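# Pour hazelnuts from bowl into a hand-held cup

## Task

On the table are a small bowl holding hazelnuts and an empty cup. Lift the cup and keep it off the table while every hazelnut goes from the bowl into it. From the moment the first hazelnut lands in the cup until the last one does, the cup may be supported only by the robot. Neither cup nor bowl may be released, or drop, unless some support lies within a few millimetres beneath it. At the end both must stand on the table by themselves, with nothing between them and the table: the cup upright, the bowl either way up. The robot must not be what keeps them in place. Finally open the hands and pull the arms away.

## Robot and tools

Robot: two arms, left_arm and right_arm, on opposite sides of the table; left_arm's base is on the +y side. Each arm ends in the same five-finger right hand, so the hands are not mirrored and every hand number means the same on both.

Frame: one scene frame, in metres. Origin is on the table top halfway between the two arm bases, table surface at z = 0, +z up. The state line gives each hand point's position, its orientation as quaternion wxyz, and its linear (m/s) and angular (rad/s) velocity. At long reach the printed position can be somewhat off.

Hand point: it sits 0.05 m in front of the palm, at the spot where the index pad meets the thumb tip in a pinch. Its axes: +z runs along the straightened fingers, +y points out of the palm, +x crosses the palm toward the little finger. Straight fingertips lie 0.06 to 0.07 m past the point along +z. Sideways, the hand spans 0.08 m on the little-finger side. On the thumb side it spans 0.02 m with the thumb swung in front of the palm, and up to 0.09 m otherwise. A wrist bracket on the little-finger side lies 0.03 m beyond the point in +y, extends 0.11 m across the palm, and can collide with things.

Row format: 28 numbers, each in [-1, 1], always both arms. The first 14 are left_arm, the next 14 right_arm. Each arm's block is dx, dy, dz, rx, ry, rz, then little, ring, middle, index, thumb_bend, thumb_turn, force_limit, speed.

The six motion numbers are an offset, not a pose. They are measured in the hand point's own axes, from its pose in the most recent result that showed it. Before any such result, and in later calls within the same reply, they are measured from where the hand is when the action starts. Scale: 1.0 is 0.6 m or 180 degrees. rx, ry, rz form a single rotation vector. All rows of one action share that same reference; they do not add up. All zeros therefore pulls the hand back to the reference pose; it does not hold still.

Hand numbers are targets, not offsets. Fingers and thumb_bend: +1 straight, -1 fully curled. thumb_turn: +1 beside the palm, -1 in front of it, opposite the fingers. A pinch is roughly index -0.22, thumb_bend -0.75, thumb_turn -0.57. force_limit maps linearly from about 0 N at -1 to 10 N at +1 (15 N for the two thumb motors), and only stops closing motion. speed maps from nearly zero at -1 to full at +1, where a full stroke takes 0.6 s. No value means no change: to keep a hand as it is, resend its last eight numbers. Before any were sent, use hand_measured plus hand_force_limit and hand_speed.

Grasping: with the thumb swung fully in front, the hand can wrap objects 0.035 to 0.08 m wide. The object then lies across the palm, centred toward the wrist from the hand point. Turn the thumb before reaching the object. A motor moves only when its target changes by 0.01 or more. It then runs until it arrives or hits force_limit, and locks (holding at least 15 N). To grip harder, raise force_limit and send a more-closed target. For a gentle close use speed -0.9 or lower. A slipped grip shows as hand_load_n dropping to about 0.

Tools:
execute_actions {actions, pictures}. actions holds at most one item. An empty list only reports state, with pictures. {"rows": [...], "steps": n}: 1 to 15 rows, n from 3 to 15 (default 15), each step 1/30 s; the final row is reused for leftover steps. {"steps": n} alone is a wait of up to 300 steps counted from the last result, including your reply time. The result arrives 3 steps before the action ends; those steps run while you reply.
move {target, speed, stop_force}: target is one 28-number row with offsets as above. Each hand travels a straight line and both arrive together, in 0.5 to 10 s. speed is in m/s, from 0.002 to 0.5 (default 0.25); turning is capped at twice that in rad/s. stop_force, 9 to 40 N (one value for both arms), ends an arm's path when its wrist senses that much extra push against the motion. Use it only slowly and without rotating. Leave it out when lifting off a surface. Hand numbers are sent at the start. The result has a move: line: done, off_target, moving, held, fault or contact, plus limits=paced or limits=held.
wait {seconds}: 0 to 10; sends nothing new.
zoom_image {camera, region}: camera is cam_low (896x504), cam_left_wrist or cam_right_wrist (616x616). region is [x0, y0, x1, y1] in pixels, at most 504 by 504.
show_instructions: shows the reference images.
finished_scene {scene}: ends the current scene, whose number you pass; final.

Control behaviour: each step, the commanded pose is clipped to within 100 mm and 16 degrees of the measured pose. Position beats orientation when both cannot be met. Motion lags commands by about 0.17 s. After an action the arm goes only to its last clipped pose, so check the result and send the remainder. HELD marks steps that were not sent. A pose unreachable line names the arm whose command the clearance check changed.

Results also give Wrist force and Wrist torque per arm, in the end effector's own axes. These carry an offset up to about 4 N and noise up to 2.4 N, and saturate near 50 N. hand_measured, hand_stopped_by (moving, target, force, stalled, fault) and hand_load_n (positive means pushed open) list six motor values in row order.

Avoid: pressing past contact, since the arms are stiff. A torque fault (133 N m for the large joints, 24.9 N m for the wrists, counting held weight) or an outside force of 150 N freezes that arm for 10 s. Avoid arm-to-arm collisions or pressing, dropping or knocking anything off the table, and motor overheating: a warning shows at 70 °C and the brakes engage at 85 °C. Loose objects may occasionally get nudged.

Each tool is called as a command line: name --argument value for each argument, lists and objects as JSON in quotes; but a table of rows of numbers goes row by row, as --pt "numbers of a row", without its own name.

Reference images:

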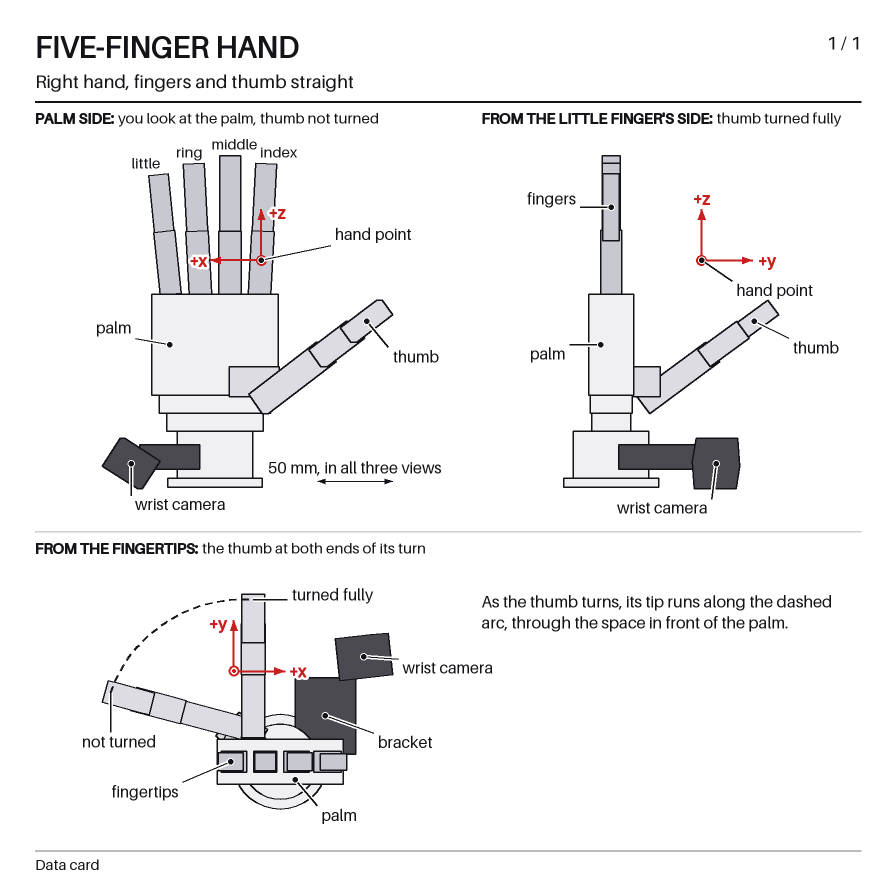

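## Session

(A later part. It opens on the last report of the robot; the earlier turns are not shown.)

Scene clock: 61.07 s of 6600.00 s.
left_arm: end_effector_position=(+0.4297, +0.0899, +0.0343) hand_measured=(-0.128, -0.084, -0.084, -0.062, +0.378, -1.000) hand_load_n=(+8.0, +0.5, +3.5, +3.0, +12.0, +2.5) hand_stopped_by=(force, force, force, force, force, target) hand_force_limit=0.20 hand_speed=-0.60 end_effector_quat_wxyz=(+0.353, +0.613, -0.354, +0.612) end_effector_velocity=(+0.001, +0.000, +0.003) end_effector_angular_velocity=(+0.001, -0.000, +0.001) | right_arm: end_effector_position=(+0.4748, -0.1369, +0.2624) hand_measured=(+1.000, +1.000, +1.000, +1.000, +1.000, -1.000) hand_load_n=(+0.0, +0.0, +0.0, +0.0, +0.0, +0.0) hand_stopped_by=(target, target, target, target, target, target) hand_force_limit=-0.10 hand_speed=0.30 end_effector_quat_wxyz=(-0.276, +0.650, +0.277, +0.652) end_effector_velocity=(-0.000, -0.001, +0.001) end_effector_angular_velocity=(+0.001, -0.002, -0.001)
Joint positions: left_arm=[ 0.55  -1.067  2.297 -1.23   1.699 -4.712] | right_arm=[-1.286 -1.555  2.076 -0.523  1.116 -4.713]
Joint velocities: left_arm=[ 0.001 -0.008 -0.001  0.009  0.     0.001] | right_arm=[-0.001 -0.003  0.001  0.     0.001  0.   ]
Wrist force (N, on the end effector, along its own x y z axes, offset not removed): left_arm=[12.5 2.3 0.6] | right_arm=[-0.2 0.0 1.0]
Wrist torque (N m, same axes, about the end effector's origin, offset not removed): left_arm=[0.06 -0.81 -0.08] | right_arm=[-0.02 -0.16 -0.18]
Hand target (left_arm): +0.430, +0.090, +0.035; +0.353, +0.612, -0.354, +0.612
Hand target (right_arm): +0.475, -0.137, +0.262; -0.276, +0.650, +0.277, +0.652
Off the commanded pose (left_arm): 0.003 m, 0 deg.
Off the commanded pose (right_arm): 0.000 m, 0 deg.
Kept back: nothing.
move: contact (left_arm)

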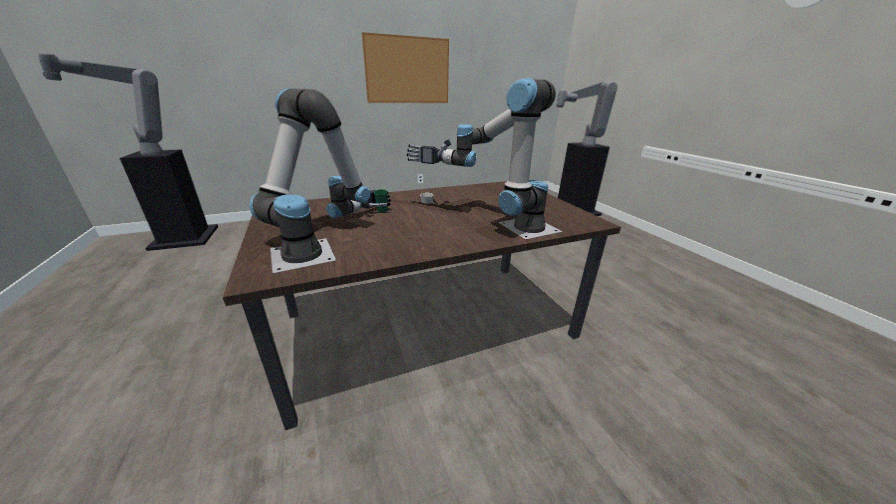

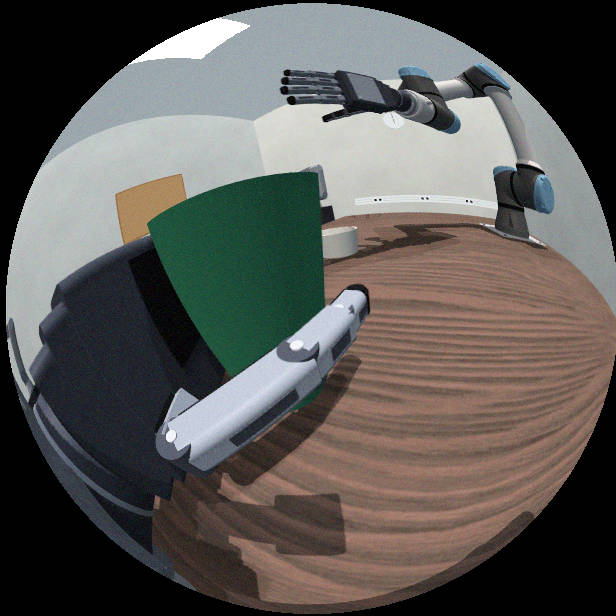

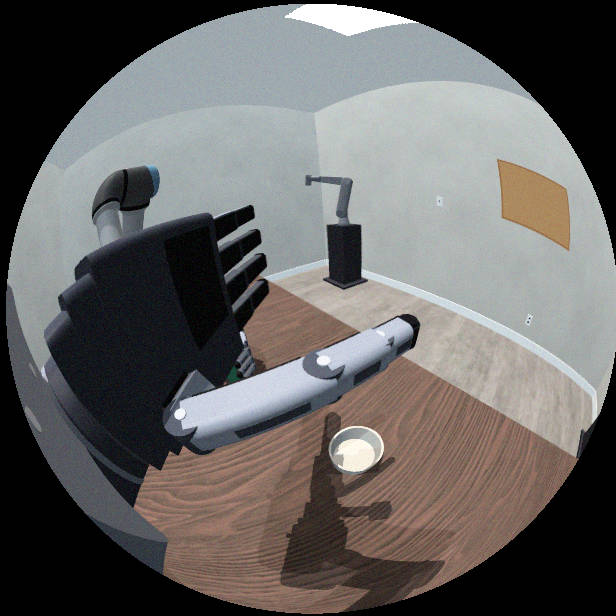

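move --target '[0.001,0,0,0,0,0, 1,1,1,1,1,-1,0.2,-0.2, 0,0,0,0,0,0, 1,1,1,1,1,-1,-0.1,0.3]' --speed 0.02

move --target '[0.01,-0.05,-0.09,0,0,0, 1,1,1,1,1,-1,0.2,-0.2, 0,0,-0.1,0,0,0, 1,1,1,1,1,-1,-0.1,0.3]' --speed 0.12

move --target '[0.38,-0.03,-0.05,0.04,0,0, 1,1,1,1,1,-1,0.2,-0.2, 0,0,0,0,0,0, 1,1,1,1,1,-1,-0.1,0.3]' --speed 0.35

Scene clock: 62.43 s of 6600.00 s.
left_arm: end_effector_position=(+0.4297, +0.0900, +0.0349) hand_measured=(+1.000, +1.000, +1.000, +1.000, +1.000, -1.000) hand_load_n=(+0.0, +0.0, +0.0, +0.0, +0.0, +0.0) hand_stopped_by=(target, target, target, target, target, target) hand_force_limit=0.20 hand_speed=-0.20 end_effector_quat_wxyz=(+0.353, +0.613, -0.354, +0.612) end_effector_velocity=(+0.000, +0.000, -0.000) end_effector_angular_velocity=(+0.000, -0.001, +0.000) | right_arm: end_effector_position=(+0.4748, -0.1369, +0.2624) hand_measured=(+1.000, +1.000, +1.000, +1.000, +1.000, -1.000) hand_load_n=(+0.0, +0.0, +0.0, +0.0, +0.0, +0.0) hand_stopped_by=(target, target, target, target, target, target) hand_force_limit=-0.10 hand_speed=0.30 end_effector_quat_wxyz=(-0.276, +0.650, +0.277, +0.652) end_effector_velocity=(+0.000, -0.000, -0.000) end_effector_angular_velocity=(+0.000, +0.001, -0.000)
Joint positions: left_arm=[ 0.55  -1.068  2.297 -1.228  1.699 -4.712] | right_arm=[-1.286 -1.555  2.076 -0.523  1.116 -4.713]
Joint velocities: left_arm=[ 0.001  0.     0.    -0.001  0.     0.001] | right_arm=[-0.     0.001 -0.     0.    -0.     0.001]
Wrist force (N, on the end effector, along its own x y z axes, offset not removed): left_arm=[-0.9 3.2 1.1] | right_arm=[-0.7 0.8 -0.2]
Wrist torque (N m, same axes, about the end effector's origin, offset not removed): left_arm=[0.47 0.11 -0.02] | right_arm=[0.23 0.03 -0.01]
Hand target (left_arm): +0.430, +0.090, +0.035; +0.353, +0.613, -0.354, +0.612
Hand target (right_arm): +0.475, -0.137, +0.262; -0.276, +0.650, +0.277, +0.652
Off the commanded pose (left_arm): 0.000 m, 0 deg.
Off the commanded pose (right_arm): 0.000 m, 0 deg.
Kept back: nothing.
move: done

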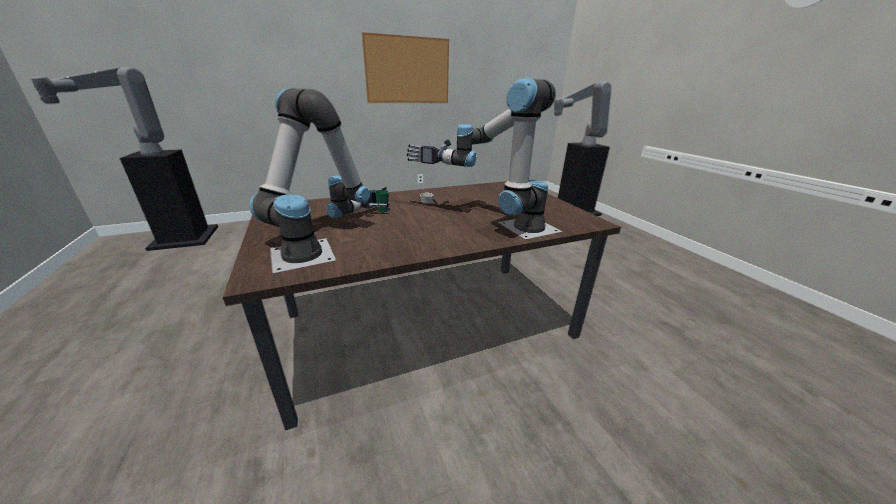

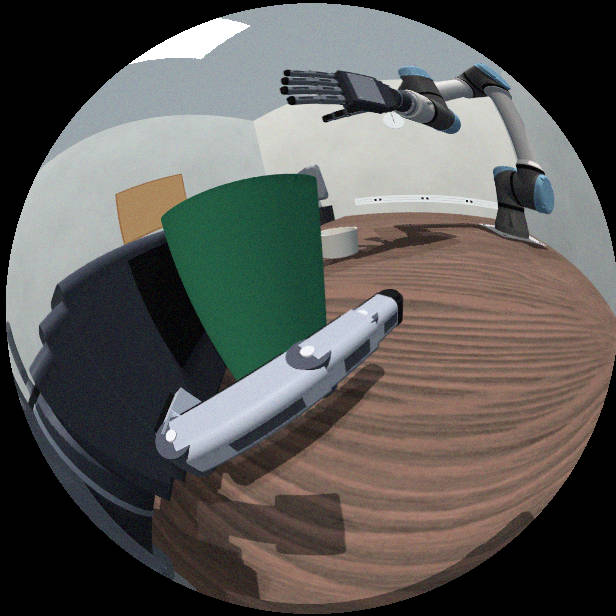

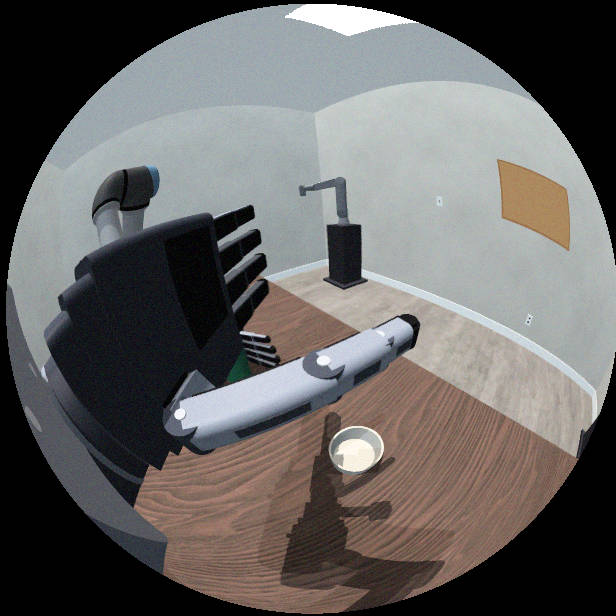

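Scene clock: 63.47 s of 6600.00 s.
left_arm: end_effector_position=(+0.4286, +0.1516, +0.0408) hand_measured=(+1.000, +1.000, +1.000, +1.000, +1.000, -1.000) hand_load_n=(+0.0, +0.0, +0.0, +0.0, +0.0, +0.0) hand_stopped_by=(target, target, target, target, target, target) hand_force_limit=0.20 hand_speed=-0.20 end_effector_quat_wxyz=(+0.353, +0.613, -0.354, +0.612) end_effector_velocity=(+0.001, +0.002, +0.001) end_effector_angular_velocity=(-0.002, -0.001, +0.002) | right_arm: end_effector_position=(+0.4333, -0.1800, +0.2623) hand_measured=(+1.000, +1.000, +1.000, +1.000, +1.000, -1.000) hand_load_n=(+0.0, +0.0, +0.0, +0.0, +0.0, +0.0) hand_stopped_by=(target, target, target, target, target, target) hand_force_limit=-0.10 hand_speed=0.30 end_effector_quat_wxyz=(-0.276, +0.650, +0.277, +0.652) end_effector_velocity=(-0.001, -0.001, -0.000) end_effector_angular_velocity=(+0.001, +0.002, +0.001)
Joint positions: left_arm=[ 0.673 -1.119  2.38  -1.26   1.822 -4.712] | right_arm=[-1.378 -1.713  2.222 -0.511  1.024 -4.713]
Joint velocities: left_arm=[ 0.005 -0.002  0.    -0.     0.003 -0.   ] | right_arm=[-0.004 -0.004  0.004  0.001 -0.005  0.002]
Wrist force (N, on the end effector, along its own x y z axes, offset not removed): left_arm=[2.7 0.3 -2.4] | right_arm=[0.3 -0.2 -0.2]
Wrist torque (N m, same axes, about the end effector's origin, offset not removed): left_arm=[0.27 -0.42 0.07] | right_arm=[0.00 -0.21 -0.14]
Hand target (left_arm): +0.429, +0.152, +0.041; +0.353, +0.613, -0.354, +0.612
Hand target (right_arm): +0.433, -0.180, +0.262; -0.276, +0.650, +0.277, +0.652
Off the commanded pose (left_arm): 0.000 m, 0 deg.
Off the commanded pose (right_arm): 0.000 m, 0 deg.
Kept back: nothing.
move: done

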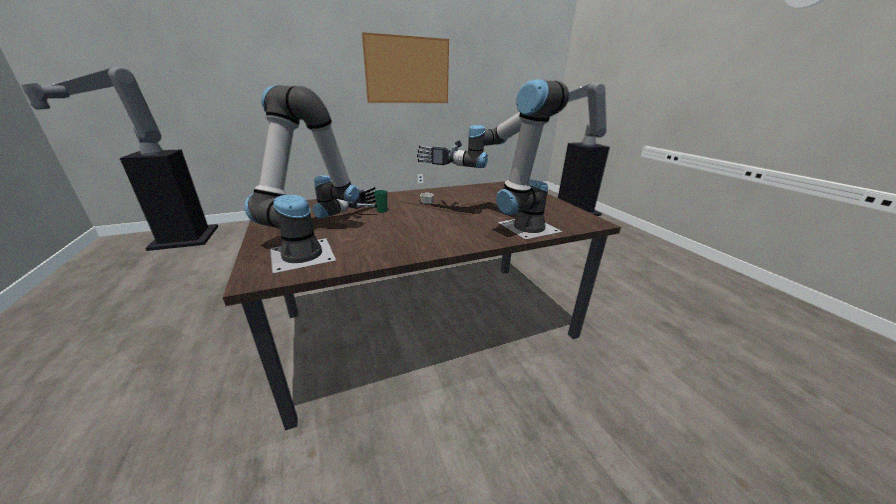

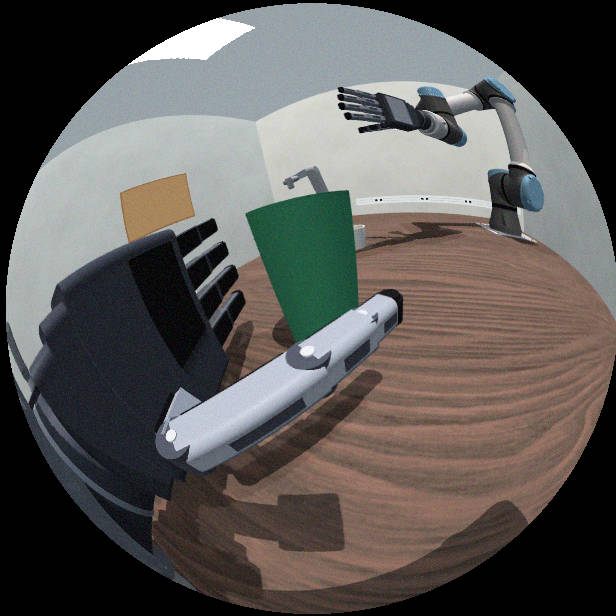

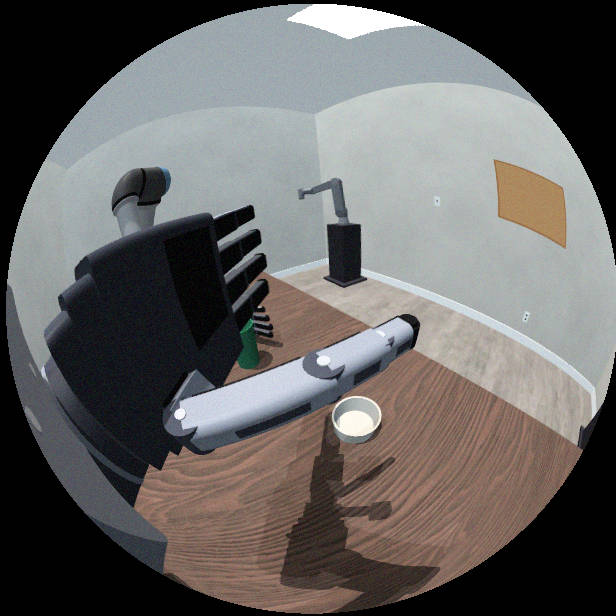

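Scene clock: 64.77 s of 6600.00 s.
left_arm: end_effector_position=(+0.4289, +0.1866, +0.2685) hand_measured=(+1.000, +1.000, +1.000, +1.000, +1.000, -1.000) hand_load_n=(+0.0, +0.0, +0.0, +0.0, +0.0, +0.0) hand_stopped_by=(target, target, target, target, target, target) hand_force_limit=0.20 hand_speed=-0.20 end_effector_quat_wxyz=(+0.314, +0.633, -0.314, +0.634) end_effector_velocity=(-0.000, -0.001, +0.002) end_effector_angular_velocity=(+0.007, +0.004, +0.001) | right_arm: end_effector_position=(+0.4333, -0.1800, +0.2623) hand_measured=(+1.000, +1.000, +1.000, +1.000, +1.000, -1.000) hand_load_n=(+0.0, +0.0, +0.0, +0.0, +0.0, +0.0) hand_stopped_by=(target, target, target, target, target, target) hand_force_limit=-0.10 hand_speed=0.30 end_effector_quat_wxyz=(-0.276, +0.650, +0.277, +0.652) end_effector_velocity=(-0.000, +0.001, -0.002) end_effector_angular_velocity=(-0.001, +0.004, +0.001)
Joint positions: left_arm=[ 0.656 -1.769  2.246 -0.478  1.679 -4.712] | right_arm=[-1.378 -1.713  2.222 -0.511  1.024 -4.713]
Joint velocities: left_arm=[-0.004 -0.005 -0.009  0.022 -0.005  0.002] | right_arm=[ 0.001  0.003  0.     0.     0.001 -0.   ]
Wrist force (N, on the end effector, along its own x y z axes, offset not removed): left_arm=[-0.1 2.9 -2.6] | right_arm=[-1.1 -0.2 1.4]
Wrist torque (N m, same axes, about the end effector's origin, offset not removed): left_arm=[0.57 0.06 0.04] | right_arm=[-0.17 0.13 -0.19]
Hand target (left_arm): +0.429, +0.187, +0.269; +0.314, +0.634, -0.314, +0.633
Hand target (right_arm): +0.433, -0.180, +0.262; -0.276, +0.650, +0.277, +0.652
Off the commanded pose (left_arm): 0.001 m, 0 deg.
Off the commanded pose (right_arm): 0.000 m, 0 deg.
Kept back: nothing.
move: done

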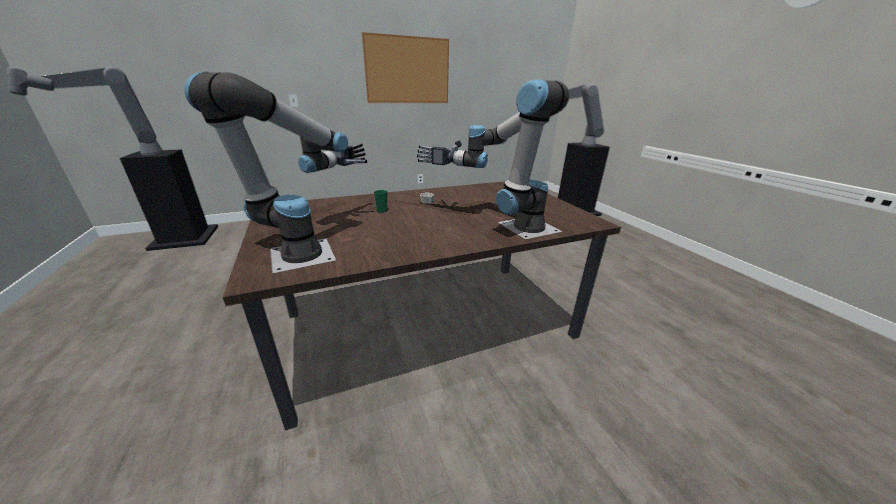

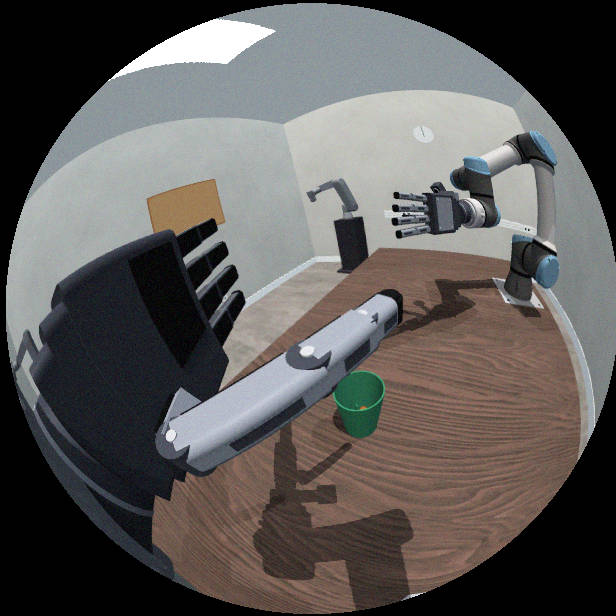

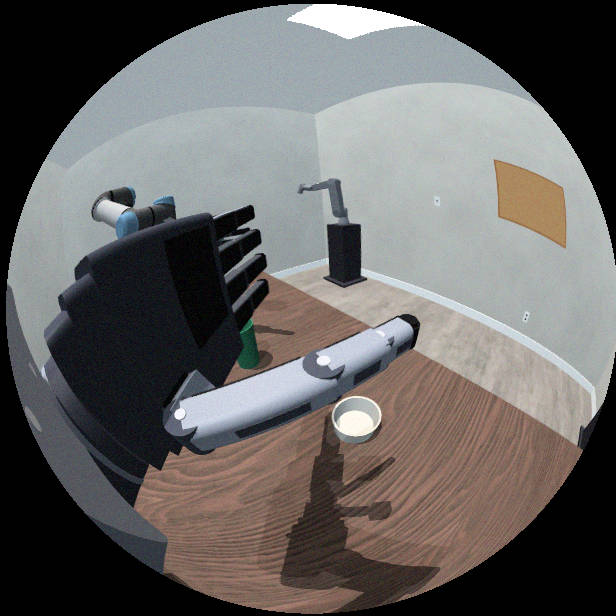

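finished_scene --scene 1

The scene is finished: the task was done.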